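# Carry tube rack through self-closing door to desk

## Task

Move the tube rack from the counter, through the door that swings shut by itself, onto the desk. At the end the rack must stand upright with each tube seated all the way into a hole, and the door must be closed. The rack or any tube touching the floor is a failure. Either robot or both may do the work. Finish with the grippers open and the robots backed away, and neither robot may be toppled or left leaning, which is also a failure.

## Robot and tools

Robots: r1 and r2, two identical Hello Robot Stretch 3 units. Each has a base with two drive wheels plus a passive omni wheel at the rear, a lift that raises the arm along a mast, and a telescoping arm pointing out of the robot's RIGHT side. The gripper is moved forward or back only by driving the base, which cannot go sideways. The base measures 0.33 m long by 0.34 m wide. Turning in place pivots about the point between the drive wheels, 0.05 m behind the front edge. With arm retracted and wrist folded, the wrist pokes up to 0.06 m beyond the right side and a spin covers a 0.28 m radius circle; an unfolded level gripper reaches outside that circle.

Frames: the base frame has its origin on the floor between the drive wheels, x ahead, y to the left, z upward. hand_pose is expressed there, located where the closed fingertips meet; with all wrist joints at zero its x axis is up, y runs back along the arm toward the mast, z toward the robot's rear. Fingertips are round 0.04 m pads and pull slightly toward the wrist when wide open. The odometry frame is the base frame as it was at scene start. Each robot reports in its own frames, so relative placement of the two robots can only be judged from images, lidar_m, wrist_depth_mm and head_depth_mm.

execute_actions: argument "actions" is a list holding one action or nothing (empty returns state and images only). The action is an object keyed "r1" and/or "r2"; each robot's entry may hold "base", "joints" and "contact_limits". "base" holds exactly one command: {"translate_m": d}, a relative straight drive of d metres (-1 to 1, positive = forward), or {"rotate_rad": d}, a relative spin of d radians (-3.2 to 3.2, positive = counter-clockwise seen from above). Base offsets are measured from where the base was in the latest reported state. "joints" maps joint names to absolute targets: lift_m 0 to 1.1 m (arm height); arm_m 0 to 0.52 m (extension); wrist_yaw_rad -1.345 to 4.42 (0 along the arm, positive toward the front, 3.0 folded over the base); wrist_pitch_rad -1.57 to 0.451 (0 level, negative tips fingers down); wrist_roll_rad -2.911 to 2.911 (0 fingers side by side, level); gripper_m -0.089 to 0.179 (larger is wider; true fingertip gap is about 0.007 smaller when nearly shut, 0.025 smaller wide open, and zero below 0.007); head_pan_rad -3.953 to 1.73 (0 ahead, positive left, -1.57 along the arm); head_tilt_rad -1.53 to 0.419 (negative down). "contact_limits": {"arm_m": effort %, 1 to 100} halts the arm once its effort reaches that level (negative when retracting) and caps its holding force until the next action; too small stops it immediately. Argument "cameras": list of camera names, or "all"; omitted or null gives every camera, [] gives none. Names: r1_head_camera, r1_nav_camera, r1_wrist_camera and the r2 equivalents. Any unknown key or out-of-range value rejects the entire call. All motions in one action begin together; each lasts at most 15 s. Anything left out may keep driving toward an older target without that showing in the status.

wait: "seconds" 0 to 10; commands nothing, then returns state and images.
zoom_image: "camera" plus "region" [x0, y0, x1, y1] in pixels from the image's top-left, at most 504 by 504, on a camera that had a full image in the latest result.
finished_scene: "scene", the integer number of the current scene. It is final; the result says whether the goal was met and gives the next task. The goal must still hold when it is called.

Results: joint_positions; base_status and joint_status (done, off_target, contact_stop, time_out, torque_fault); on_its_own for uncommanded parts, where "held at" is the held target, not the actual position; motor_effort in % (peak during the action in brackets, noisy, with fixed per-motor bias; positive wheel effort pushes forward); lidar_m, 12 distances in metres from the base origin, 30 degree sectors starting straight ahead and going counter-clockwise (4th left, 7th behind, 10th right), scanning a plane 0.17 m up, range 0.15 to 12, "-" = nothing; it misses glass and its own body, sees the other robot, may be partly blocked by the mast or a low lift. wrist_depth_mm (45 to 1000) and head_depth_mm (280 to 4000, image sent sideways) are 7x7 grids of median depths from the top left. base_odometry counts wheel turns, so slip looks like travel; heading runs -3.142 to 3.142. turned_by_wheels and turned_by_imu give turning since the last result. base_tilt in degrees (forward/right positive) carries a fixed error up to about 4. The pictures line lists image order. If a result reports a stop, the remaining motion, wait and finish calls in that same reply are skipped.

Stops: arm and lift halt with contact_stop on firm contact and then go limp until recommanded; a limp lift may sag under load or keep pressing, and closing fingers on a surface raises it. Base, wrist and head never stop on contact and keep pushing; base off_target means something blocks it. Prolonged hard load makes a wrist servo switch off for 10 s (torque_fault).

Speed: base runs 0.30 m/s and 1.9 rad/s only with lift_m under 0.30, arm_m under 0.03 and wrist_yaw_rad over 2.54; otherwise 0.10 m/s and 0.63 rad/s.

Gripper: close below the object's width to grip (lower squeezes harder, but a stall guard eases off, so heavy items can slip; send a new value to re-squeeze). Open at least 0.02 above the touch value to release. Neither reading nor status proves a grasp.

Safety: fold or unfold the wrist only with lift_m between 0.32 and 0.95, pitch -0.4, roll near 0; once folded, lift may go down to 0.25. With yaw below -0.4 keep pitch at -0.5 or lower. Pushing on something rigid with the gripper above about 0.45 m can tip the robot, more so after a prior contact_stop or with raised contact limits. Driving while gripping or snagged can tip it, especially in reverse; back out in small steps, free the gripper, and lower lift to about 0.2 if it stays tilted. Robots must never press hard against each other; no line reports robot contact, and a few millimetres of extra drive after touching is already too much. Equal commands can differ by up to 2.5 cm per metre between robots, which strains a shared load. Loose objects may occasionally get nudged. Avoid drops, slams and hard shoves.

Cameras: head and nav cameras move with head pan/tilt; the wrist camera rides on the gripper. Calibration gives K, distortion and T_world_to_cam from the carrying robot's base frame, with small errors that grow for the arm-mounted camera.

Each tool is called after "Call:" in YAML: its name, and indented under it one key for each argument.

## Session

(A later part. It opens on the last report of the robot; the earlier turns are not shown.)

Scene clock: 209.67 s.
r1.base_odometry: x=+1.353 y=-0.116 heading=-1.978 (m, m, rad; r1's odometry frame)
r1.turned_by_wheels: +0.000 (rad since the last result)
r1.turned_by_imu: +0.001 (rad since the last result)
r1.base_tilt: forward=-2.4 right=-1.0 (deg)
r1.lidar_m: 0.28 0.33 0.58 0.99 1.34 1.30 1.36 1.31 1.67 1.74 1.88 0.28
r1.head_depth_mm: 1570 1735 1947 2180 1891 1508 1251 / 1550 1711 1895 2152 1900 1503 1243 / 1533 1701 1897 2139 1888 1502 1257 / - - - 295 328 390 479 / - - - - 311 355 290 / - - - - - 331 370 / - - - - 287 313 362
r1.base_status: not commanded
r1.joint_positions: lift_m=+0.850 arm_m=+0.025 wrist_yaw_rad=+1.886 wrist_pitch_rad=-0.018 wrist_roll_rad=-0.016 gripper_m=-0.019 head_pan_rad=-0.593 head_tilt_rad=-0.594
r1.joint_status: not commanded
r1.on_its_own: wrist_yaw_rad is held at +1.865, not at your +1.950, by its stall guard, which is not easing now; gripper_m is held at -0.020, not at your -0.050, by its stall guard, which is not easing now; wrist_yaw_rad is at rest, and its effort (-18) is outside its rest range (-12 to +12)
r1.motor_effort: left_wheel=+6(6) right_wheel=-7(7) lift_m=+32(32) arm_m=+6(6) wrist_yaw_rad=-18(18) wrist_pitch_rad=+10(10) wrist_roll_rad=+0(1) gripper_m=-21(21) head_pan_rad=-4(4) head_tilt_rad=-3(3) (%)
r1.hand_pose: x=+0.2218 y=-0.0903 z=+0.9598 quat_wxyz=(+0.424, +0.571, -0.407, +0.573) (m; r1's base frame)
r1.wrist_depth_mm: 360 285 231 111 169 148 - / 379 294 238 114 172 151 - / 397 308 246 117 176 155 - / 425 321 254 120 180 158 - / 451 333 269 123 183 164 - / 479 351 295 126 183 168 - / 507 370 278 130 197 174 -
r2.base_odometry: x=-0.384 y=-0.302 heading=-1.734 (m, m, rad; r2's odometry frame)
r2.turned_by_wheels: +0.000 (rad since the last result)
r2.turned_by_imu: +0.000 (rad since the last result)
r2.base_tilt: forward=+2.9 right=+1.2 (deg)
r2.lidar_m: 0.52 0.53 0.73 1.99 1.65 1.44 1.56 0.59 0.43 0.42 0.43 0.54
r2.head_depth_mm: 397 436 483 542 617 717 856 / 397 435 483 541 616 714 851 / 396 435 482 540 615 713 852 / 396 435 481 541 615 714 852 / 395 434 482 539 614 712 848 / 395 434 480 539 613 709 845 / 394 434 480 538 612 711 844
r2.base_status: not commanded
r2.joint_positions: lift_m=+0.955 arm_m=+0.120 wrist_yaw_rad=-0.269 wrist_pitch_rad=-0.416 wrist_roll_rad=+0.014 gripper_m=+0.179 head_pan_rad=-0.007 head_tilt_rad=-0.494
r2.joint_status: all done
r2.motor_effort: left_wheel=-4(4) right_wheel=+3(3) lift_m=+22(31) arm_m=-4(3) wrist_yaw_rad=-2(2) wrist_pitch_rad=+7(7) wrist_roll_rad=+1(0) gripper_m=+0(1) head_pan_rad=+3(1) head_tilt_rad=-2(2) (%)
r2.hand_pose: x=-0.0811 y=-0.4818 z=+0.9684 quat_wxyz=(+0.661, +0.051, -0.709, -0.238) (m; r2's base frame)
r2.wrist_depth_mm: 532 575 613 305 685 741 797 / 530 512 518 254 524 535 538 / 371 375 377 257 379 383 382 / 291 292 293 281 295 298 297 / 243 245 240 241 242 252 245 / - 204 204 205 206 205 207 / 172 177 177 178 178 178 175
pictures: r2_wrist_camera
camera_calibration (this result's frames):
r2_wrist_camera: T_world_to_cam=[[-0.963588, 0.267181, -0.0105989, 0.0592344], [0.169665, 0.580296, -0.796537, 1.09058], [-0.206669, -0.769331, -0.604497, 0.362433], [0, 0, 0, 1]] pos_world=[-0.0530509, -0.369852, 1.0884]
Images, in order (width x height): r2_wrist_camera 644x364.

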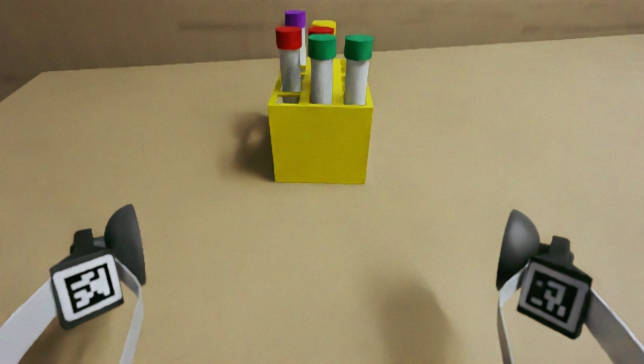

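Call:
execute_actions:
  actions:
    - {"r2":{"base":{"translate_m":-0.04},"joints":{"arm_m":0.265}}}
  cameras: []

Call:
execute_actions:
  actions:
    - {"r2":{"joints":{"gripper_m":0.033}}}
  cameras: []

Call:
execute_actions:
  actions:
    - {"r2":{"joints":{"lift_m":1}}}
  cameras: ["r2_wrist_camera"]

Call:
execute_actions:
  actions:
    - {"r2":{"joints":{"arm_m":0.005,"wrist_yaw_rad":2.0}}}
  cameras: []

Call:
execute_actions:
  actions:
    - {"r2":{"base":{"rotate_rad":1.73}}}
  cameras: []

Call:
execute_actions:
  actions:
    - {"r2":{"base":{"translate_m":1}}}
  cameras: []

Call:
execute_actions:
  actions:
    - {"r2":{"base":{"translate_m":0.75}}}
  cameras: []

Call:
execute_actions:
  actions:
    - {"r2":{"base":{"rotate_rad":1.55}}}
  cameras: []

Call:
execute_actions:
  actions:
    - {"r2":{"base":{"translate_m":1}}}
  cameras: []

Call:
execute_actions:
  actions:
    - {"r2":{"base":{"translate_m":1}}}
  cameras: []

Call:
execute_actions:
  actions:
    - {"r2":{"base":{"translate_m":0.7}},"r1":{"base":{"translate_m":0.6},"joints":{"wrist_yaw_rad":1.75}}}
  cameras: ["r2_nav_camera"]

Scene clock: 231.83 s.
r1.base_odometry: x=+1.353 y=-0.116 heading=-1.978 (m, m, rad; r1's odometry frame)
r1.turned_by_wheels: +0.000 (rad since the last result)
r1.turned_by_imu: +0.001 (rad since the last result)
r1.base_tilt: forward=-2.3 right=-1.0 (deg)
r1.lidar_m: 0.28 0.33 0.58 0.99 1.34 1.30 1.36 1.28 1.67 1.74 1.89 0.28
r1.head_depth_mm: 1557 1741 1921 2202 1895 1511 1237 / 1542 1711 1891 2158 1893 1506 1235 / 1532 1697 1886 2131 1909 1496 1257 / - - - 295 328 391 479 / - - - - 311 354 290 / - - - - - 331 370 / - - - - 286 313 363
r1.base_status: not commanded
r1.joint_positions: lift_m=+0.850 arm_m=+0.025 wrist_yaw_rad=+1.886 wrist_pitch_rad=-0.018 wrist_roll_rad=-0.016 gripper_m=-0.019 head_pan_rad=-0.593 head_tilt_rad=-0.594
r1.joint_status: not commanded
r1.on_its_own: wrist_yaw_rad is held at +1.865, not at your +1.950, by its stall guard, which is not easing now; gripper_m is held at -0.020, not at your -0.050, by its stall guard, which is not easing now; wrist_yaw_rad is at rest, and its effort (-18) is outside its rest range (-12 to +12)
r1.motor_effort: left_wheel=+6(5) right_wheel=-6(7) lift_m=+32(33) arm_m=+6(5) wrist_yaw_rad=-18(18) wrist_pitch_rad=+10(10) wrist_roll_rad=+0(0) gripper_m=-21(20) head_pan_rad=-4(4) head_tilt_rad=-3(3) (%)
r1.hand_pose: x=+0.2218 y=-0.0903 z=+0.9598 quat_wxyz=(+0.424, +0.571, -0.407, +0.573) (m; r1's base frame)
r1.wrist_depth_mm: 366 285 231 111 168 148 - / 378 297 239 114 172 151 - / 401 309 247 117 176 155 - / 425 324 254 119 180 159 - / 449 339 270 123 183 164 - / 473 350 295 126 183 167 - / 508 374 280 130 198 173 -
r2.base_odometry: x=-0.377 y=-0.262 heading=-1.735 (m, m, rad; r2's odometry frame)
r2.turned_by_wheels: +0.000 (rad since the last result)
r2.turned_by_imu: +0.001 (rad since the last result)
r2.base_tilt: forward=+2.7 right=+1.2 (deg)
r2.lidar_m: 0.56 0.58 0.78 2.14 1.62 1.40 2.07 0.59 0.43 0.42 0.43 0.58
r2.head_depth_mm: 431 473 526 589 670 780 931 / 431 473 523 587 670 777 927 / 430 473 523 588 669 777 923 / 430 472 523 587 669 776 922 / 429 471 522 587 665 773 918 / 429 472 523 585 665 771 920 / 429 471 521 585 665 771 920
r2.base_status: done
r2.joint_positions: lift_m=+0.955 arm_m=+0.265 wrist_yaw_rad=-0.269 wrist_pitch_rad=-0.416 wrist_roll_rad=+0.014 gripper_m=+0.179 head_pan_rad=-0.007 head_tilt_rad=-0.494
r2.joint_status: all done
r2.motor_effort: left_wheel=-3(9) right_wheel=+3(5) lift_m=+21(22) arm_m=+3(4) wrist_yaw_rad=-2(1) wrist_pitch_rad=+7(7) wrist_roll_rad=+0(0) gripper_m=+0(2) head_pan_rad=+3(3) head_tilt_rad=-2(2) (%)
r2.hand_pose: x=-0.0812 y=-0.6262 z=+0.9684 quat_wxyz=(+0.661, +0.051, -0.709, -0.238) (m; r2's base frame)
r2.wrist_depth_mm: 419 443 467 502 548 592 643 / 452 471 497 526 529 525 527 / 366 373 132 127 376 380 383 / 290 292 271 115 113 294 295 / 243 246 167 128 225 250 244 / - 203 141 135 193 205 207 / 172 177 171 162 174 179 174
pictures: none
No camera images: the call's "cameras" was empty. Leave "cameras" out to get every camera's image.

Scene clock: 233.77 s.
r1.base_odometry: x=+1.353 y=-0.116 heading=-1.978 (m, m, rad; r1's odometry frame)
r1.turned_by_wheels: +0.000 (rad since the last result)
r1.turned_by_imu: +0.001 (rad since the last result)
r1.base_tilt: forward=-2.5 right=-1.0 (deg)
r1.lidar_m: 0.28 0.33 0.57 0.99 1.34 1.30 1.36 1.28 1.67 1.74 1.89 0.28
r1.head_depth_mm: 1550 1729 1939 2180 1909 1515 1250 / 1554 1704 1929 2153 1903 1505 1240 / 1542 1698 1886 2126 1916 1508 1259 / - - - 294 328 390 478 / - - - - 311 355 290 / - - - - - 331 370 / - - - - 286 313 363
r1.base_status: not commanded
r1.joint_positions: lift_m=+0.850 arm_m=+0.025 wrist_yaw_rad=+1.886 wrist_pitch_rad=-0.018 wrist_roll_rad=-0.016 gripper_m=-0.019 head_pan_rad=-0.593 head_tilt_rad=-0.594
r1.joint_status: not commanded
r1.on_its_own: wrist_yaw_rad is held at +1.865, not at your +1.950, by its stall guard, which is not easing now; gripper_m is held at -0.020, not at your -0.050, by its stall guard, which is not easing now; wrist_yaw_rad is at rest, and its effort (-18) is outside its rest range (-12 to +12)
r1.motor_effort: left_wheel=+6(6) right_wheel=-7(7) lift_m=+33(32) arm_m=+6(6) wrist_yaw_rad=-18(18) wrist_pitch_rad=+10(10) wrist_roll_rad=+1(1) gripper_m=-21(21) head_pan_rad=-5(5) head_tilt_rad=-3(3) (%)
r1.hand_pose: x=+0.2218 y=-0.0903 z=+0.9598 quat_wxyz=(+0.424, +0.571, -0.407, +0.573) (m; r1's base frame)
r1.wrist_depth_mm: 361 286 230 111 168 148 - / 379 295 239 114 173 151 - / 402 309 247 117 176 154 - / 421 325 256 120 180 159 - / 443 337 268 123 184 164 - / 476 351 296 126 183 167 - / 512 373 279 130 197 173 -
r2.base_odometry: x=-0.377 y=-0.262 heading=-1.735 (m, m, rad; r2's odometry frame)
r2.turned_by_wheels: +0.000 (rad since the last result)
r2.turned_by_imu: +0.000 (rad since the last result)
r2.base_tilt: forward=+2.9 right=+1.4 (deg)
r2.lidar_m: 0.56 0.58 0.78 2.15 1.62 1.41 2.07 0.59 0.43 0.42 0.43 0.58
r2.head_depth_mm: 431 473 525 589 670 778 928 / 430 473 525 588 668 776 922 / 431 472 523 588 668 774 924 / 430 472 523 587 669 777 924 / 429 471 523 588 665 772 919 / 430 472 522 585 667 770 919 / 429 469 522 585 664 771 918
r2.base_status: not commanded
r2.joint_positions: lift_m=+0.955 arm_m=+0.265 wrist_yaw_rad=-0.269 wrist_pitch_rad=-0.413 wrist_roll_rad=+0.014 gripper_m=+0.034 head_pan_rad=-0.007 head_tilt_rad=-0.494
r2.joint_status: all done
r2.motor_effort: left_wheel=-3(4) right_wheel=+3(3) lift_m=+23(22) arm_m=+3(3) wrist_yaw_rad=-2(2) wrist_pitch_rad=+6(8) wrist_roll_rad=+0(0) gripper_m=-21(94) head_pan_rad=+3(3) head_tilt_rad=-2(2) (%)
r2.hand_pose: x=-0.0812 y=-0.6265 z=+0.9690 quat_wxyz=(+0.662, +0.050, -0.710, -0.237) (m; r2's base frame)
r2.wrist_depth_mm: 420 444 473 505 543 588 652 / 452 478 495 211 538 535 538 / 370 374 340 120 346 381 385 / 291 292 282 152 274 297 299 / 239 240 142 136 135 244 245 / 203 205 158 149 153 206 208 / 176 177 174 172 174 179 179
pictures: none
No camera images: the call's "cameras" was empty. Leave "cameras" out to get every camera's image.

Scene clock: 235.00 s.
r1.base_odometry: x=+1.353 y=-0.116 heading=-1.978 (m, m, rad; r1's odometry frame)
r1.turned_by_wheels: +0.000 (rad since the last result)
r1.turned_by_imu: +0.000 (rad since the last result)
r1.base_tilt: forward=-2.4 right=-1.0 (deg)
r1.lidar_m: 0.28 0.33 0.58 0.99 1.34 1.30 1.35 1.28 1.67 1.74 1.89 0.28
r1.head_depth_mm: 1556 1739 1948 2215 1899 1507 1246 / 1554 1695 1912 2156 1899 1507 1241 / 1543 1693 1885 2144 1887 1502 1260 / - - - 294 329 391 479 / - - - - 311 355 290 / - - - - - 331 370 / - - - - 287 313 363
r1.base_status: not commanded
r1.joint_positions: lift_m=+0.850 arm_m=+0.025 wrist_yaw_rad=+1.886 wrist_pitch_rad=-0.018 wrist_roll_rad=-0.016 gripper_m=-0.019 head_pan_rad=-0.593 head_tilt_rad=-0.594
r1.joint_status: not commanded
r1.on_its_own: wrist_yaw_rad is held at +1.865, not at your +1.950, by its stall guard, which is not easing now; gripper_m is held at -0.020, not at your -0.050, by its stall guard, which is not easing now; wrist_yaw_rad is at rest, and its effort (-18) is outside its rest range (-12 to +12)
r1.motor_effort: left_wheel=+6(5) right_wheel=-7(7) lift_m=+32(32) arm_m=+6(6) wrist_yaw_rad=-18(18) wrist_pitch_rad=+10(10) wrist_roll_rad=+0(0) gripper_m=-22(21) head_pan_rad=-5(4) head_tilt_rad=-2(3) (%)
r1.hand_pose: x=+0.2218 y=-0.0903 z=+0.9598 quat_wxyz=(+0.424, +0.571, -0.407, +0.573) (m; r1's base frame)
r1.wrist_depth_mm: 364 287 232 111 169 148 - / 378 298 240 114 171 151 - / 395 308 247 117 176 154 - / 417 324 254 120 180 159 - / 449 337 271 123 183 163 - / 475 353 295 126 183 168 - / 511 374 280 130 197 173 -
r2.base_odometry: x=-0.377 y=-0.262 heading=-1.735 (m, m, rad; r2's odometry frame)
r2.turned_by_wheels: +0.000 (rad since the last result)
r2.turned_by_imu: +0.000 (rad since the last result)
r2.base_tilt: forward=+2.9 right=+1.2 (deg)
r2.lidar_m: 0.56 0.58 0.78 2.14 1.62 1.41 2.07 0.59 0.43 0.42 0.43 0.58
r2.head_depth_mm: 431 473 524 589 670 778 928 / 431 473 524 588 668 778 928 / 430 473 524 586 668 775 926 / 430 472 523 586 669 775 919 / 429 471 522 586 666 773 918 / 429 472 522 586 666 772 919 / 429 471 521 585 665 773 917
r2.base_status: not commanded
r2.joint_positions: lift_m=+1.000 arm_m=+0.265 wrist_yaw_rad=-0.269 wrist_pitch_rad=-0.425 wrist_roll_rad=+0.014 gripper_m=+0.034 head_pan_rad=-0.007 head_tilt_rad=-0.494
r2.joint_status: all done
r2.motor_effort: left_wheel=-4(3) right_wheel=+3(3) lift_m=+35(36) arm_m=+3(3) wrist_yaw_rad=-3(1) wrist_pitch_rad=+11(12) wrist_roll_rad=+0(0) gripper_m=-21(21) head_pan_rad=+3(5) head_tilt_rad=-2(2) (%)
r2.hand_pose: x=-0.0809 y=-0.6251 z=+1.0108 quat_wxyz=(+0.660, +0.054, -0.709, -0.241) (m; r2's base frame)
r2.wrist_depth_mm: 420 446 474 504 544 585 652 / 457 478 512 213 594 636 644 / 452 461 410 130 417 465 470 / 359 357 345 154 335 362 365 / 294 295 144 136 136 300 299 / 251 252 156 149 153 255 258 / 218 219 213 176 216 221 221
pictures: r2_wrist_camera
camera_calibration (this result's frames):
r2_wrist_camera: T_world_to_cam=[[-0.963537, 0.267367, -0.0105816, 0.0983255], [0.171567, 0.58698, -0.791213, 1.2064], [-0.205333, -0.764179, -0.611448, 0.288269], [0, 0, 0, 1]] pos_world=[-0.0530471, -0.514132, 1.13182]
Images, in order (width x height): r2_wrist_camera 644x364.

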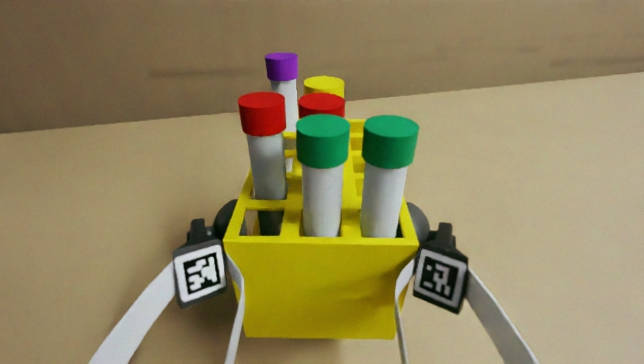

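Scene clock: 238.13 s.
r1.base_odometry: x=+1.353 y=-0.116 heading=-1.978 (m, m, rad; r1's odometry frame)
r1.turned_by_wheels: +0.000 (rad since the last result)
r1.turned_by_imu: +0.001 (rad since the last result)
r1.base_tilt: forward=-2.4 right=-0.9 (deg)
r1.lidar_m: 0.28 0.33 0.57 0.99 1.34 1.30 1.36 1.28 1.67 1.74 1.89 0.28
r1.head_depth_mm: 1561 1741 1942 2193 1923 1506 1240 / 1557 1731 1913 2170 1905 1508 1242 / 1534 1692 1874 2138 1891 1491 1265 / - - - 295 328 390 478 / - - - - 311 355 290 / - - - - - 331 370 / - - - - 287 313 362
r1.base_status: not commanded
r1.joint_positions: lift_m=+0.850 arm_m=+0.025 wrist_yaw_rad=+1.886 wrist_pitch_rad=-0.018 wrist_roll_rad=-0.016 gripper_m=-0.019 head_pan_rad=-0.593 head_tilt_rad=-0.594
r1.joint_status: not commanded
r1.on_its_own: wrist_yaw_rad is held at +1.865, not at your +1.950, by its stall guard, which is not easing now; gripper_m is held at -0.020, not at your -0.050, by its stall guard, which is not easing now; wrist_yaw_rad is at rest, and its effort (-18) is outside its rest range (-12 to +12)
r1.motor_effort: left_wheel=+6(6) right_wheel=-6(7) lift_m=+32(32) arm_m=+6(6) wrist_yaw_rad=-18(18) wrist_pitch_rad=+10(10) wrist_roll_rad=+0(0) gripper_m=-21(21) head_pan_rad=-5(5) head_tilt_rad=-3(3) (%)
r1.hand_pose: x=+0.2218 y=-0.0903 z=+0.9598 quat_wxyz=(+0.424, +0.571, -0.407, +0.573) (m; r1's base frame)
r1.wrist_depth_mm: 363 283 232 111 168 148 - / 375 296 238 114 172 151 - / 400 311 248 117 176 153 - / 427 323 254 120 179 159 - / 449 333 269 123 183 164 - / 475 352 295 126 183 167 - / 507 372 279 130 197 173 -
r2.base_odometry: x=-0.377 y=-0.262 heading=-1.735 (m, m, rad; r2's odometry frame)
r2.turned_by_wheels: +0.000 (rad since the last result)
r2.turned_by_imu: +0.000 (rad since the last result)
r2.base_tilt: forward=+3.0 right=+1.2 (deg)
r2.lidar_m: 0.56 0.58 0.79 2.14 1.62 1.40 2.07 0.59 0.43 0.42 0.43 0.58
r2.head_depth_mm: 430 474 524 588 670 777 - / 430 472 524 587 670 752 - / 430 472 524 588 667 345 - / 430 471 524 587 667 310 324 / 430 472 522 586 666 758 921 / 430 471 522 585 665 773 920 / 428 470 522 584 663 773 920
r2.base_status: not commanded
r2.joint_positions: lift_m=+1.000 arm_m=+0.005 wrist_yaw_rad=+1.998 wrist_pitch_rad=-0.425 wrist_roll_rad=+0.014 gripper_m=+0.034 head_pan_rad=-0.007 head_tilt_rad=-0.494
r2.joint_status: all done
r2.motor_effort: left_wheel=-4(4) right_wheel=+3(3) lift_m=+35(35) arm_m=-3(3) wrist_yaw_rad=+1(5) wrist_pitch_rad=+11(11) wrist_roll_rad=+0(0) gripper_m=-20(21) head_pan_rad=+2(2) head_tilt_rad=-2(2) (%)
r2.hand_pose: x=+0.1821 y=-0.0578 z=+1.0108 quat_wxyz=(+0.498, +0.665, -0.252, +0.496) (m; r2's base frame)
r2.wrist_depth_mm: 775 649 552 499 436 388 357 / 925 735 623 512 474 420 384 / - 871 704 131 486 455 410 / - - 803 154 535 505 448 / - - 145 136 136 560 491 / - - 157 149 153 614 530 / - - - 176 830 698 589
pictures: none
No camera images: the call's "cameras" was empty. Leave "cameras" out to get every camera's image.

Scene clock: 241.87 s.
r1.base_odometry: x=+1.353 y=-0.116 heading=-1.978 (m, m, rad; r1's odometry frame)
r1.turned_by_wheels: +0.000 (rad since the last result)
r1.turned_by_imu: +0.001 (rad since the last result)
r1.base_tilt: forward=-2.4 right=-0.9 (deg)
r1.lidar_m: 0.28 0.33 0.58 0.99 1.34 1.30 1.36 1.39 1.67 1.74 1.88 0.28
r1.head_depth_mm: 1558 1742 1939 2209 1908 1487 1241 / 1542 1728 1908 2154 1881 1497 1250 / 1533 1692 1891 2140 1904 1504 1261 / - - - 295 328 391 478 / - - - - 311 355 290 / - - - - - 332 370 / - - - - 287 313 363
r1.base_status: not commanded
r1.joint_positions: lift_m=+0.850 arm_m=+0.025 wrist_yaw_rad=+1.886 wrist_pitch_rad=-0.018 wrist_roll_rad=-0.016 gripper_m=-0.019 head_pan_rad=-0.593 head_tilt_rad=-0.594
r1.joint_status: not commanded
r1.on_its_own: wrist_yaw_rad is held at +1.865, not at your +1.950, by its stall guard, which is not easing now; gripper_m is held at -0.020, not at your -0.050, by its stall guard, which is not easing now; wrist_yaw_rad is at rest, and its effort (-18) is outside its rest range (-12 to +12)
r1.motor_effort: left_wheel=+6(7) right_wheel=-7(7) lift_m=+32(32) arm_m=+6(6) wrist_yaw_rad=-18(18) wrist_pitch_rad=+10(10) wrist_roll_rad=+0(0) gripper_m=-21(20) head_pan_rad=-4(5) head_tilt_rad=-3(2) (%)
r1.hand_pose: x=+0.2218 y=-0.0903 z=+0.9598 quat_wxyz=(+0.424, +0.571, -0.407, +0.573) (m; r1's base frame)
r1.wrist_depth_mm: 364 288 230 111 169 148 - / 383 295 240 113 172 150 - / 402 307 247 117 177 154 - / 428 321 254 120 180 159 - / 445 335 268 123 183 165 - / 476 352 296 125 182 168 - / 505 371 280 130 198 173 -
r2.base_odometry: x=-0.377 y=-0.262 heading=-0.005 (m, m, rad; r2's odometry frame)
r2.turned_by_wheels: +1.730 (rad since the last result)
r2.turned_by_imu: +1.727 (rad since the last result)
r2.base_tilt: forward=+2.9 right=+1.3 (deg)
r2.lidar_m: 2.72 1.41 1.41 1.00 0.51 0.42 0.42 0.46 0.56 0.56 0.61 0.95
r2.head_depth_mm: 2183 2413 2592 2341 1829 1474 - / 2201 2424 2662 2415 1842 1483 - / 2247 2436 2722 2439 1847 345 - / 2257 2472 2774 2447 1848 309 324 / 2313 2515 2831 2434 1855 1498 1253 / 2342 2558 2886 2480 1866 1498 1250 / 2366 2620 2909 2448 1882 1495 1257
r2.base_status: done
r2.joint_positions: lift_m=+1.000 arm_m=+0.005 wrist_yaw_rad=+1.998 wrist_pitch_rad=-0.425 wrist_roll_rad=+0.014 gripper_m=+0.034 head_pan_rad=-0.007 head_tilt_rad=-0.494
r2.joint_status: not commanded
r2.motor_effort: left_wheel=-4(9) right_wheel=+4(8) lift_m=+35(36) arm_m=-3(4) wrist_yaw_rad=+1(1) wrist_pitch_rad=+11(11) wrist_roll_rad=+0(0) gripper_m=-20(20) head_pan_rad=+2(3) head_tilt_rad=-2(2) (%)
r2.hand_pose: x=+0.1821 y=-0.0578 z=+1.0108 quat_wxyz=(+0.498, +0.665, -0.252, +0.496) (m; r2's base frame)
r2.wrist_depth_mm: - - - - - - - / - - - - - - - / - - - 130 - - - / - - - 154 - - - / - - 145 137 136 - - / - - 156 149 152 - - / - - - 176 - - -
pictures: none
No camera images: the call's "cameras" was empty. Leave "cameras" out to get every camera's image.

Scene clock: 252.83 s.
r1.base_odometry: x=+1.353 y=-0.116 heading=-1.978 (m, m, rad; r1's odometry frame)
r1.turned_by_wheels: +0.000 (rad since the last result)
r1.turned_by_imu: +0.003 (rad since the last result)
r1.base_tilt: forward=-2.3 right=-1.1 (deg)
r1.lidar_m: 0.28 0.33 0.58 0.99 1.34 1.30 1.36 1.73 0.82 1.74 1.88 0.28
r1.head_depth_mm: 1551 1735 1936 2191 1895 1516 1251 / 1551 1704 1925 2134 1919 1504 1249 / 1540 1685 1891 2137 1900 1506 1255 / - - - 294 328 391 480 / - - - - 312 355 290 / - - - - - 331 369 / - - - - 287 313 362
r1.base_status: not commanded
r1.joint_positions: lift_m=+0.850 arm_m=+0.025 wrist_yaw_rad=+1.886 wrist_pitch_rad=-0.018 wrist_roll_rad=-0.016 gripper_m=-0.019 head_pan_rad=-0.593 head_tilt_rad=-0.594
r1.joint_status: not commanded
r1.on_its_own: wrist_yaw_rad is held at +1.865, not at your +1.950, by its stall guard, which is not easing now; gripper_m is held at -0.020, not at your -0.050, by its stall guard, which is not easing now; wrist_yaw_rad is at rest, and its effort (-17) is outside its rest range (-12 to +12)
r1.motor_effort: left_wheel=+6(5) right_wheel=-7(7) lift_m=+32(32) arm_m=+6(6) wrist_yaw_rad=-17(18) wrist_pitch_rad=+10(10) wrist_roll_rad=+0(0) gripper_m=-20(21) head_pan_rad=-5(5) head_tilt_rad=-3(3) (%)
r1.hand_pose: x=+0.2218 y=-0.0903 z=+0.9598 quat_wxyz=(+0.424, +0.571, -0.407, +0.573) (m; r1's base frame)
r1.wrist_depth_mm: 363 286 231 111 169 149 - / 384 294 239 113 173 151 - / 399 308 245 117 176 154 - / 425 322 255 120 181 159 - / 448 338 269 123 184 163 - / 476 354 296 126 182 167 - / 511 373 279 130 197 173 -
r2.base_odometry: x=+0.623 y=-0.267 heading=-0.005 (m, m, rad; r2's odometry frame)
r2.turned_by_wheels: +0.000 (rad since the last result)
r2.turned_by_imu: +0.002 (rad since the last result)
r2.base_tilt: forward=+2.9 right=+1.1 (deg)
r2.lidar_m: 1.74 1.91 0.96 0.93 1.71 1.41 1.40 0.88 0.72 0.71 0.78 1.21
r2.head_depth_mm: 1393 1513 1672 1864 1834 1474 - / 1406 1541 1696 1888 1841 1481 - / 1430 1563 1727 1941 1837 345 - / 1448 1574 1764 1972 1849 305 324 / 1467 1606 1791 2004 1850 1496 1244 / 1490 1630 1821 2047 1858 1499 1251 / 1506 1661 1858 2090 1860 1499 1255
r2.base_status: done
r2.joint_positions: lift_m=+1.000 arm_m=+0.005 wrist_yaw_rad=+1.998 wrist_pitch_rad=-0.425 wrist_roll_rad=+0.014 gripper_m=+0.034 head_pan_rad=-0.007 head_tilt_rad=-0.494
r2.joint_status: not commanded
r2.motor_effort: left_wheel=-5(6) right_wheel=+3(8) lift_m=+34(35) arm_m=-3(3) wrist_yaw_rad=+1(2) wrist_pitch_rad=+11(11) wrist_roll_rad=+0(0) gripper_m=-19(19) head_pan_rad=+2(3) head_tilt_rad=-2(2) (%)
r2.hand_pose: x=+0.1821 y=-0.0578 z=+1.0108 quat_wxyz=(+0.498, +0.665, -0.252, +0.496) (m; r2's base frame)
r2.wrist_depth_mm: - - - - - - - / - - - 215 - - - / - - - 131 - - - / 933 - - 153 - - - / - - 145 136 136 - - / - - 157 149 153 - - / - - - 175 - - -
pictures: none
No camera images: the call's "cameras" was empty. Leave "cameras" out to get every camera's image.

Scene clock: 261.30 s.
r1.base_odometry: x=+1.353 y=-0.116 heading=-1.978 (m, m, rad; r1's odometry frame)
r1.turned_by_wheels: +0.000 (rad since the last result)
r1.turned_by_imu: +0.002 (rad since the last result)
r1.base_tilt: forward=-2.5 right=-1.0 (deg)
r1.lidar_m: 0.28 0.33 0.57 0.99 1.34 1.30 1.36 1.73 1.67 1.00 1.01 0.28
r1.head_depth_mm: 1558 1744 1947 2184 1907 1503 1248 / 1547 1721 1913 2173 1885 1495 1248 / 1535 1686 1891 2102 1902 1503 1261 / - - - 294 328 391 478 / - - - - 311 354 290 / - - - - - 331 369 / - - - - 287 313 363
r1.base_status: not commanded
r1.joint_positions: lift_m=+0.850 arm_m=+0.025 wrist_yaw_rad=+1.886 wrist_pitch_rad=-0.018 wrist_roll_rad=-0.016 gripper_m=-0.019 head_pan_rad=-0.593 head_tilt_rad=-0.594
r1.joint_status: not commanded
r1.on_its_own: wrist_yaw_rad is held at +1.865, not at your +1.950, by its stall guard, which is not easing now; gripper_m is held at -0.020, not at your -0.050, by its stall guard, which is not easing now; wrist_yaw_rad is at rest, and its effort (-18) is outside its rest range (-12 to +12)
r1.motor_effort: left_wheel=+5(6) right_wheel=-7(7) lift_m=+32(32) arm_m=+6(6) wrist_yaw_rad=-18(18) wrist_pitch_rad=+10(10) wrist_roll_rad=+0(0) gripper_m=-21(21) head_pan_rad=-5(5) head_tilt_rad=-3(3) (%)
r1.hand_pose: x=+0.2218 y=-0.0903 z=+0.9598 quat_wxyz=(+0.424, +0.571, -0.407, +0.573) (m; r1's base frame)
r1.wrist_depth_mm: 359 284 231 111 169 148 - / 382 295 239 114 172 151 - / 399 307 246 117 176 153 - / 425 321 257 120 180 159 - / 446 335 270 123 183 164 - / 475 347 293 126 182 168 - / 516 375 278 130 199 172 -
r2.base_odometry: x=+1.373 y=-0.271 heading=-0.005 (m, m, rad; r2's odometry frame)
r2.turned_by_wheels: +0.000 (rad since the last result)
r2.turned_by_imu: +0.001 (rad since the last result)
r2.base_tilt: forward=+2.8 right=+1.1 (deg)
r2.lidar_m: 1.00 1.10 1.72 1.63 1.14 2.15 2.05 1.03 0.84 0.83 0.91 1.01
r2.head_depth_mm: 786 857 945 1055 1188 1366 - / 795 871 960 1072 1217 1360 - / 807 886 976 1094 1247 345 - / 808 892 984 1117 1273 305 324 / 825 905 1007 1138 1305 1438 1245 / 839 921 1025 1162 1335 1458 1250 / 848 937 1042 1189 1369 1491 1254
r2.base_status: done
r2.joint_positions: lift_m=+1.000 arm_m=+0.005 wrist_yaw_rad=+1.998 wrist_pitch_rad=-0.425 wrist_roll_rad=+0.014 gripper_m=+0.034 head_pan_rad=-0.007 head_tilt_rad=-0.494
r2.joint_status: not commanded
r2.motor_effort: left_wheel=-5(7) right_wheel=+3(8) lift_m=+36(35) arm_m=-3(3) wrist_yaw_rad=+1(1) wrist_pitch_rad=+11(11) wrist_roll_rad=+0(0) gripper_m=-21(19) head_pan_rad=+4(2) head_tilt_rad=-2(2) (%)
r2.hand_pose: x=+0.1821 y=-0.0578 z=+1.0108 quat_wxyz=(+0.498, +0.665, -0.252, +0.496) (m; r2's base frame)
r2.wrist_depth_mm: - - - - 854 749 663 / - - - 214 915 804 704 / - - - 131 982 866 766 / - - - 154 - 938 809 / - - 144 136 136 - 878 / - - 157 149 152 - 970 / - - - 176 - - -
pictures: none
No camera images: the call's "cameras" was empty. Leave "cameras" out to get every camera's image.

Scene clock: 264.73 s.
r1.base_odometry: x=+1.353 y=-0.116 heading=-1.978 (m, m, rad; r1's odometry frame)
r1.turned_by_wheels: +0.000 (rad since the last result)
r1.turned_by_imu: +0.001 (rad since the last result)
r1.base_tilt: forward=-2.5 right=-0.9 (deg)
r1.lidar_m: 0.28 0.33 0.58 0.99 1.34 1.30 1.36 1.73 1.67 1.14 1.15 0.28
r1.head_depth_mm: 1566 1737 1940 2188 1894 1517 1242 / 1543 1708 1916 2152 1910 1504 1243 / 1539 1692 1868 2133 1898 1501 1266 / - - - 294 328 391 478 / - - - - 311 355 290 / - - - - - 331 370 / - - - - 287 313 362
r1.base_status: not commanded
r1.joint_positions: lift_m=+0.850 arm_m=+0.025 wrist_yaw_rad=+1.886 wrist_pitch_rad=-0.018 wrist_roll_rad=-0.016 gripper_m=-0.019 head_pan_rad=-0.593 head_tilt_rad=-0.594
r1.joint_status: not commanded
r1.on_its_own: wrist_yaw_rad is held at +1.865, not at your +1.950, by its stall guard, which is not easing now; gripper_m is held at -0.020, not at your -0.050, by its stall guard, which is not easing now; wrist_yaw_rad is at rest, and its effort (-18) is outside its rest range (-12 to +12)
r1.motor_effort: left_wheel=+5(6) right_wheel=-7(7) lift_m=+32(32) arm_m=+6(6) wrist_yaw_rad=-18(18) wrist_pitch_rad=+10(10) wrist_roll_rad=+0(0) gripper_m=-20(21) head_pan_rad=-4(5) head_tilt_rad=-2(3) (%)
r1.hand_pose: x=+0.2218 y=-0.0903 z=+0.9598 quat_wxyz=(+0.424, +0.571, -0.407, +0.573) (m; r1's base frame)
r1.wrist_depth_mm: 360 287 231 111 168 148 - / 380 298 239 113 173 151 - / 405 309 247 117 176 154 - / 426 321 254 121 181 158 - / 453 339 269 123 183 164 - / 477 353 294 126 184 167 - / 505 371 279 129 197 173 -
r2.base_odometry: x=+1.373 y=-0.271 heading=+1.545 (m, m, rad; r2's odometry frame)
r2.turned_by_wheels: +1.550 (rad since the last result)
r2.turned_by_imu: +1.547 (rad since the last result)
r2.base_tilt: forward=+2.9 right=+1.4 (deg)
r2.lidar_m: 1.84 0.96 2.16 2.14 1.05 0.84 0.83 0.90 1.01 1.00 1.09 1.67
r2.head_depth_mm: 1447 1573 1729 1931 1833 1481 - / 3186 3456 3289 2138 1842 1477 - / 3232 3568 3561 2426 1847 345 - / 3288 3599 3551 2424 1858 308 324 / 3303 3625 3572 2431 1860 1494 1251 / 3405 3692 3372 2141 1737 1452 1250 / 1427 1311 1214 1132 1158 1419 1249
r2.base_status: done
r2.joint_positions: lift_m=+1.000 arm_m=+0.005 wrist_yaw_rad=+1.998 wrist_pitch_rad=-0.425 wrist_roll_rad=+0.014 gripper_m=+0.034 head_pan_rad=-0.007 head_tilt_rad=-0.494
r2.joint_status: not commanded
r2.motor_effort: left_wheel=-4(9) right_wheel=+3(8) lift_m=+35(36) arm_m=-3(4) wrist_yaw_rad=+1(2) wrist_pitch_rad=+11(11) wrist_roll_rad=+0(0) gripper_m=-19(21) head_pan_rad=+2(3) head_tilt_rad=-2(2) (%)
r2.hand_pose: x=+0.1821 y=-0.0578 z=+1.0108 quat_wxyz=(+0.498, +0.665, -0.252, +0.496) (m; r2's base frame)
r2.wrist_depth_mm: - - - - - - - / - - - - - - - / - - - 130 - - - / - - - 154 - - - / - - 145 136 136 - - / - - 157 149 153 - - / - - - 176 - - -
pictures: none
No camera images: the call's "cameras" was empty. Leave "cameras" out to get every camera's image.

Scene clock: 275.70 s.
r1.base_odometry: x=+1.353 y=-0.116 heading=-1.978 (m, m, rad; r1's odometry frame)
r1.turned_by_wheels: +0.000 (rad since the last result)
r1.turned_by_imu: +0.003 (rad since the last result)
r1.base_tilt: forward=-2.5 right=-1.0 (deg)
r1.lidar_m: 0.28 0.33 0.57 0.99 1.34 1.30 1.35 1.73 1.67 1.73 1.89 0.28
r1.head_depth_mm: 1551 1740 1925 2195 1890 1505 1244 / 1550 1712 1907 2155 1883 1495 1244 / 1533 1658 1895 2120 1896 1503 1263 / - - - 294 328 391 477 / - - - - 312 354 290 / - - - - - 332 370 / - - - - 287 313 362
r1.base_status: not commanded
r1.joint_positions: lift_m=+0.850 arm_m=+0.025 wrist_yaw_rad=+1.886 wrist_pitch_rad=-0.018 wrist_roll_rad=-0.016 gripper_m=-0.019 head_pan_rad=-0.593 head_tilt_rad=-0.594
r1.joint_status: not commanded
r1.on_its_own: wrist_yaw_rad is held at +1.865, not at your +1.950, by its stall guard, which is not easing now; gripper_m is held at -0.020, not at your -0.050, by its stall guard, which is not easing now; wrist_yaw_rad is at rest, and its effort (-18) is outside its rest range (-12 to +12)
r1.motor_effort: left_wheel=+5(6) right_wheel=-7(7) lift_m=+32(32) arm_m=+5(5) wrist_yaw_rad=-18(18) wrist_pitch_rad=+10(10) wrist_roll_rad=+0(0) gripper_m=-21(21) head_pan_rad=-4(5) head_tilt_rad=-3(2) (%)
r1.hand_pose: x=+0.2218 y=-0.0903 z=+0.9598 quat_wxyz=(+0.424, +0.571, -0.407, +0.573) (m; r1's base frame)
r1.wrist_depth_mm: 358 285 230 111 169 148 - / 381 296 239 114 172 152 - / 404 311 245 117 177 154 - / 423 322 255 120 182 159 - / 454 336 270 123 183 165 - / 483 354 296 126 182 168 - / 511 372 278 130 198 173 -
r2.base_odometry: x=+1.399 y=+0.729 heading=+1.545 (m, m, rad; r2's odometry frame)
r2.turned_by_wheels: +0.000 (rad since the last result)
r2.turned_by_imu: +0.002 (rad since the last result)
r2.base_tilt: forward=+2.9 right=+1.3 (deg)
r2.lidar_m: 2.52 0.61 0.41 0.38 0.38 1.84 1.82 1.43 1.15 1.14 1.01 0.88
r2.head_depth_mm: 2380 2484 2858 2408 1830 1480 - / 2406 2523 2908 2414 1832 1480 - / 2439 2562 2947 2419 1841 345 - / 2455 2539 2923 2438 1843 305 324 / 2485 2695 2996 2440 1855 1498 1253 / 2514 2776 3026 2472 1855 1498 1252 / 2567 2789 3052 2470 1868 1423 1229
r2.base_status: done
r2.joint_positions: lift_m=+1.000 arm_m=+0.005 wrist_yaw_rad=+1.998 wrist_pitch_rad=-0.425 wrist_roll_rad=+0.014 gripper_m=+0.034 head_pan_rad=-0.007 head_tilt_rad=-0.494
r2.joint_status: not commanded
r2.motor_effort: left_wheel=-4(6) right_wheel=+3(8) lift_m=+35(35) arm_m=-3(3) wrist_yaw_rad=+1(1) wrist_pitch_rad=+11(11) wrist_roll_rad=+0(0) gripper_m=-21(20) head_pan_rad=+3(2) head_tilt_rad=-2(2) (%)
r2.hand_pose: x=+0.1821 y=-0.0578 z=+1.0108 quat_wxyz=(+0.498, +0.665, -0.252, +0.496) (m; r2's base frame)
r2.wrist_depth_mm: 428 556 815 - - - - / 442 574 793 217 - - - / 454 599 751 131 - - - / 466 621 803 154 - - - / 479 652 144 136 136 - 744 / 498 632 157 149 153 - 743 / 519 771 - 176 - - 851
pictures: none
No camera images: the call's "cameras" was empty. Leave "cameras" out to get every camera's image.

Scene clock: 286.67 s.
r1.base_odometry: x=+1.353 y=-0.116 heading=-1.978 (m, m, rad; r1's odometry frame)
r1.turned_by_wheels: +0.000 (rad since the last result)
r1.turned_by_imu: +0.003 (rad since the last result)
r1.base_tilt: forward=-2.5 right=-0.9 (deg)
r1.lidar_m: 0.28 0.33 0.58 0.99 1.34 1.30 1.35 1.73 1.67 1.74 1.88 0.28
r1.head_depth_mm: 1561 1733 1920 2193 1919 1513 1247 / 1555 1703 1882 2163 1884 1505 1243 / 1529 1698 1898 2134 1893 1491 1265 / - - - 294 328 391 479 / - - - - 311 354 290 / - - - - - 331 369 / - - - - 287 313 362
r1.base_status: not commanded
r1.joint_positions: lift_m=+0.850 arm_m=+0.025 wrist_yaw_rad=+1.886 wrist_pitch_rad=-0.018 wrist_roll_rad=-0.016 gripper_m=-0.019 head_pan_rad=-0.593 head_tilt_rad=-0.594
r1.joint_status: not commanded
r1.on_its_own: wrist_yaw_rad is held at +1.865, not at your +1.950, by its stall guard, which is not easing now; gripper_m is held at -0.020, not at your -0.050, by its stall guard, which is not easing now; wrist_yaw_rad is at rest, and its effort (-18) is outside its rest range (-12 to +12)
r1.motor_effort: left_wheel=+5(6) right_wheel=-7(7) lift_m=+32(32) arm_m=+5(6) wrist_yaw_rad=-18(18) wrist_pitch_rad=+10(10) wrist_roll_rad=+0(1) gripper_m=-21(21) head_pan_rad=-4(4) head_tilt_rad=-4(3) (%)
r1.hand_pose: x=+0.2218 y=-0.0903 z=+0.9598 quat_wxyz=(+0.424, +0.571, -0.407, +0.573) (m; r1's base frame)
r1.wrist_depth_mm: 364 285 231 111 168 147 - / 379 296 237 113 172 151 - / 399 303 248 117 176 155 - / 419 324 254 120 181 159 - / 446 335 268 123 184 163 - / 481 349 294 125 182 167 - / 511 372 278 129 199 173 -
r2.base_odometry: x=+1.425 y=+1.728 heading=+1.545 (m, m, rad; r2's odometry frame)
r2.turned_by_wheels: +0.000 (rad since the last result)
r2.turned_by_imu: +0.002 (rad since the last result)
r2.base_tilt: forward=+2.9 right=+1.3 (deg)
r2.lidar_m: 1.52 2.13 2.52 0.50 0.50 0.64 2.80 1.60 0.50 0.51 1.39 1.77
r2.head_depth_mm: 1571 1647 1889 2103 1823 1483 - / 1586 1672 1928 2123 1833 1489 - / 1598 1699 1959 2142 1834 345 - / 1620 1707 1984 2145 1842 303 324 / 1648 1747 1972 2193 1853 1503 1251 / 1667 1845 2050 2252 1853 1498 1244 / 1694 1860 2068 2275 1868 1503 1253
r2.base_status: done
r2.joint_positions: lift_m=+1.000 arm_m=+0.005 wrist_yaw_rad=+1.998 wrist_pitch_rad=-0.425 wrist_roll_rad=+0.014 gripper_m=+0.034 head_pan_rad=-0.007 head_tilt_rad=-0.494
r2.joint_status: not commanded
r2.motor_effort: left_wheel=-5(7) right_wheel=+3(6) lift_m=+35(35) arm_m=-3(3) wrist_yaw_rad=+1(1) wrist_pitch_rad=+11(11) wrist_roll_rad=+0(0) gripper_m=-19(20) head_pan_rad=+3(2) head_tilt_rad=-2(2) (%)
r2.hand_pose: x=+0.1821 y=-0.0578 z=+1.0108 quat_wxyz=(+0.498, +0.665, -0.252, +0.496) (m; r2's base frame)
r2.wrist_depth_mm: - - - - - - 969 / - - - 214 - - - / - - - 130 - - - / - - - 153 - - - / - - 145 137 135 - - / - - 156 148 152 - - / - - - 176 - - -
pictures: none
No camera images: the call's "cameras" was empty. Leave "cameras" out to get every camera's image.

Scene clock: 294.63 s.
r1.base_odometry: x=+1.116 y=-0.667 heading=-1.978 (m, m, rad; r1's odometry frame)
r1.turned_by_wheels: +0.000 (rad since the last result)
r1.turned_by_imu: +0.006 (rad since the last result)
r1.base_tilt: forward=-2.3 right=-0.9 (deg)
r1.lidar_m: 0.21 0.21 0.23 0.36 0.93 1.81 1.90 2.04 1.98 1.83 1.35 0.26
r1.head_depth_mm: 1105 1228 1342 1540 1737 1512 1242 / 1091 1205 1325 1517 1709 1492 1243 / 1084 1195 1312 1500 1717 1503 1247 / 1077 1183 1307 1475 1683 1494 1210 / 1065 1157 - - - - 291 / - - - - 293 329 354 / - - - - - 291 308
r1.base_status: done
r1.joint_positions: lift_m=+0.850 arm_m=+0.025 wrist_yaw_rad=+1.862 wrist_pitch_rad=-0.019 wrist_roll_rad=-0.016 gripper_m=-0.019 head_pan_rad=-0.593 head_tilt_rad=-0.595
r1.joint_status: wrist_yaw_rad off_target (ended at +1.862, target +1.750)
r1.on_its_own: wrist_yaw_rad is held at +1.856, not at your +1.750, by its stall guard, which is not easing now; gripper_m is held at -0.020, not at your -0.050, by its stall guard, which is not easing now
r1.motor_effort: left_wheel=+3(20) right_wheel=-4(14) lift_m=+32(32) arm_m=+3(6) wrist_yaw_rad=-5(64) wrist_pitch_rad=+11(11) wrist_roll_rad=+0(0) gripper_m=-20(26) head_pan_rad=-5(4) head_tilt_rad=-2(2) (%)
r1.hand_pose: x=+0.2236 y=-0.0963 z=+0.9596 quat_wxyz=(+0.431, +0.567, -0.413, +0.568) (m; r1's base frame)
r1.wrist_depth_mm: 173 176 178 108 189 - 880 / 176 179 183 111 194 - 902 / 180 183 189 114 200 - 906 / 184 189 193 117 204 - 944 / 189 194 197 120 209 - 926 / 195 199 200 123 - - 983 / 197 202 210 127 222 - 988
r2.base_odometry: x=+1.443 y=+2.428 heading=+1.544 (m, m, rad; r2's odometry frame)
r2.turned_by_wheels: +0.000 (rad since the last result)
r2.turned_by_imu: +0.001 (rad since the last result)
r2.base_tilt: forward=+2.8 right=+1.2 (deg)
r2.lidar_m: 0.83 1.38 2.11 1.96 0.96 0.86 1.05 0.96 1.27 1.37 1.30 1.28
r2.head_depth_mm: 1004 1099 963 658 557 1481 - / 1017 1115 969 661 560 1479 - / 1028 1127 977 664 1584 345 - / 1048 1143 982 667 1611 303 325 / 1056 1160 989 669 1034 1379 1224 / 1070 1177 1065 672 1678 1497 1251 / 1082 1192 1326 674 1691 1504 1255
r2.base_status: done
r2.joint_positions: lift_m=+1.000 arm_m=+0.005 wrist_yaw_rad=+1.998 wrist_pitch_rad=-0.425 wrist_roll_rad=+0.014 gripper_m=+0.034 head_pan_rad=-0.007 head_tilt_rad=-0.494
r2.joint_status: not commanded
r2.motor_effort: left_wheel=-5(5) right_wheel=+3(8) lift_m=+35(35) arm_m=-3(3) wrist_yaw_rad=+1(1) wrist_pitch_rad=+11(11) wrist_roll_rad=+0(0) gripper_m=-20(21) head_pan_rad=+3(2) head_tilt_rad=-2(2) (%)
r2.hand_pose: x=+0.1821 y=-0.0578 z=+1.0108 quat_wxyz=(+0.498, +0.665, -0.252, +0.496) (m; r2's base frame)
r2.wrist_depth_mm: - - - - 831 833 829 / - - - 209 518 520 530 / - - - 130 390 381 383 / - - - 154 - - 335 / - - 144 136 136 - - / - - 156 149 154 - - / - - - 175 - - -
pictures: r2_nav_camera (sideways: a quarter turn counterclockwise sets it upright)
camera_calibration (this result's frames):
r2_nav_camera: T_world_to_cam=[[0.459797, -0.0283111, 0.887572, -1.11149], [0.0224756, -0.9988, -0.0435022, 0.107534], [0.887739, 0.0399509, -0.45861, 0.54447], [0, 0, 0, 1]] pos_world=[0.0252956, 0.0541857, 1.2409]
Images, in order (width x height): r2_nav_camera 672x504.

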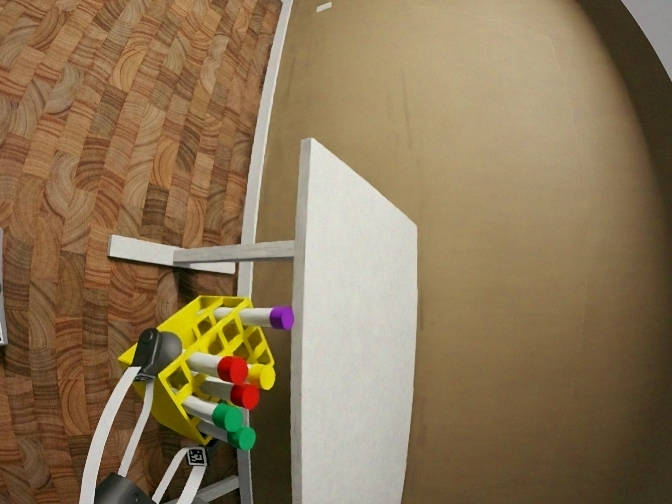

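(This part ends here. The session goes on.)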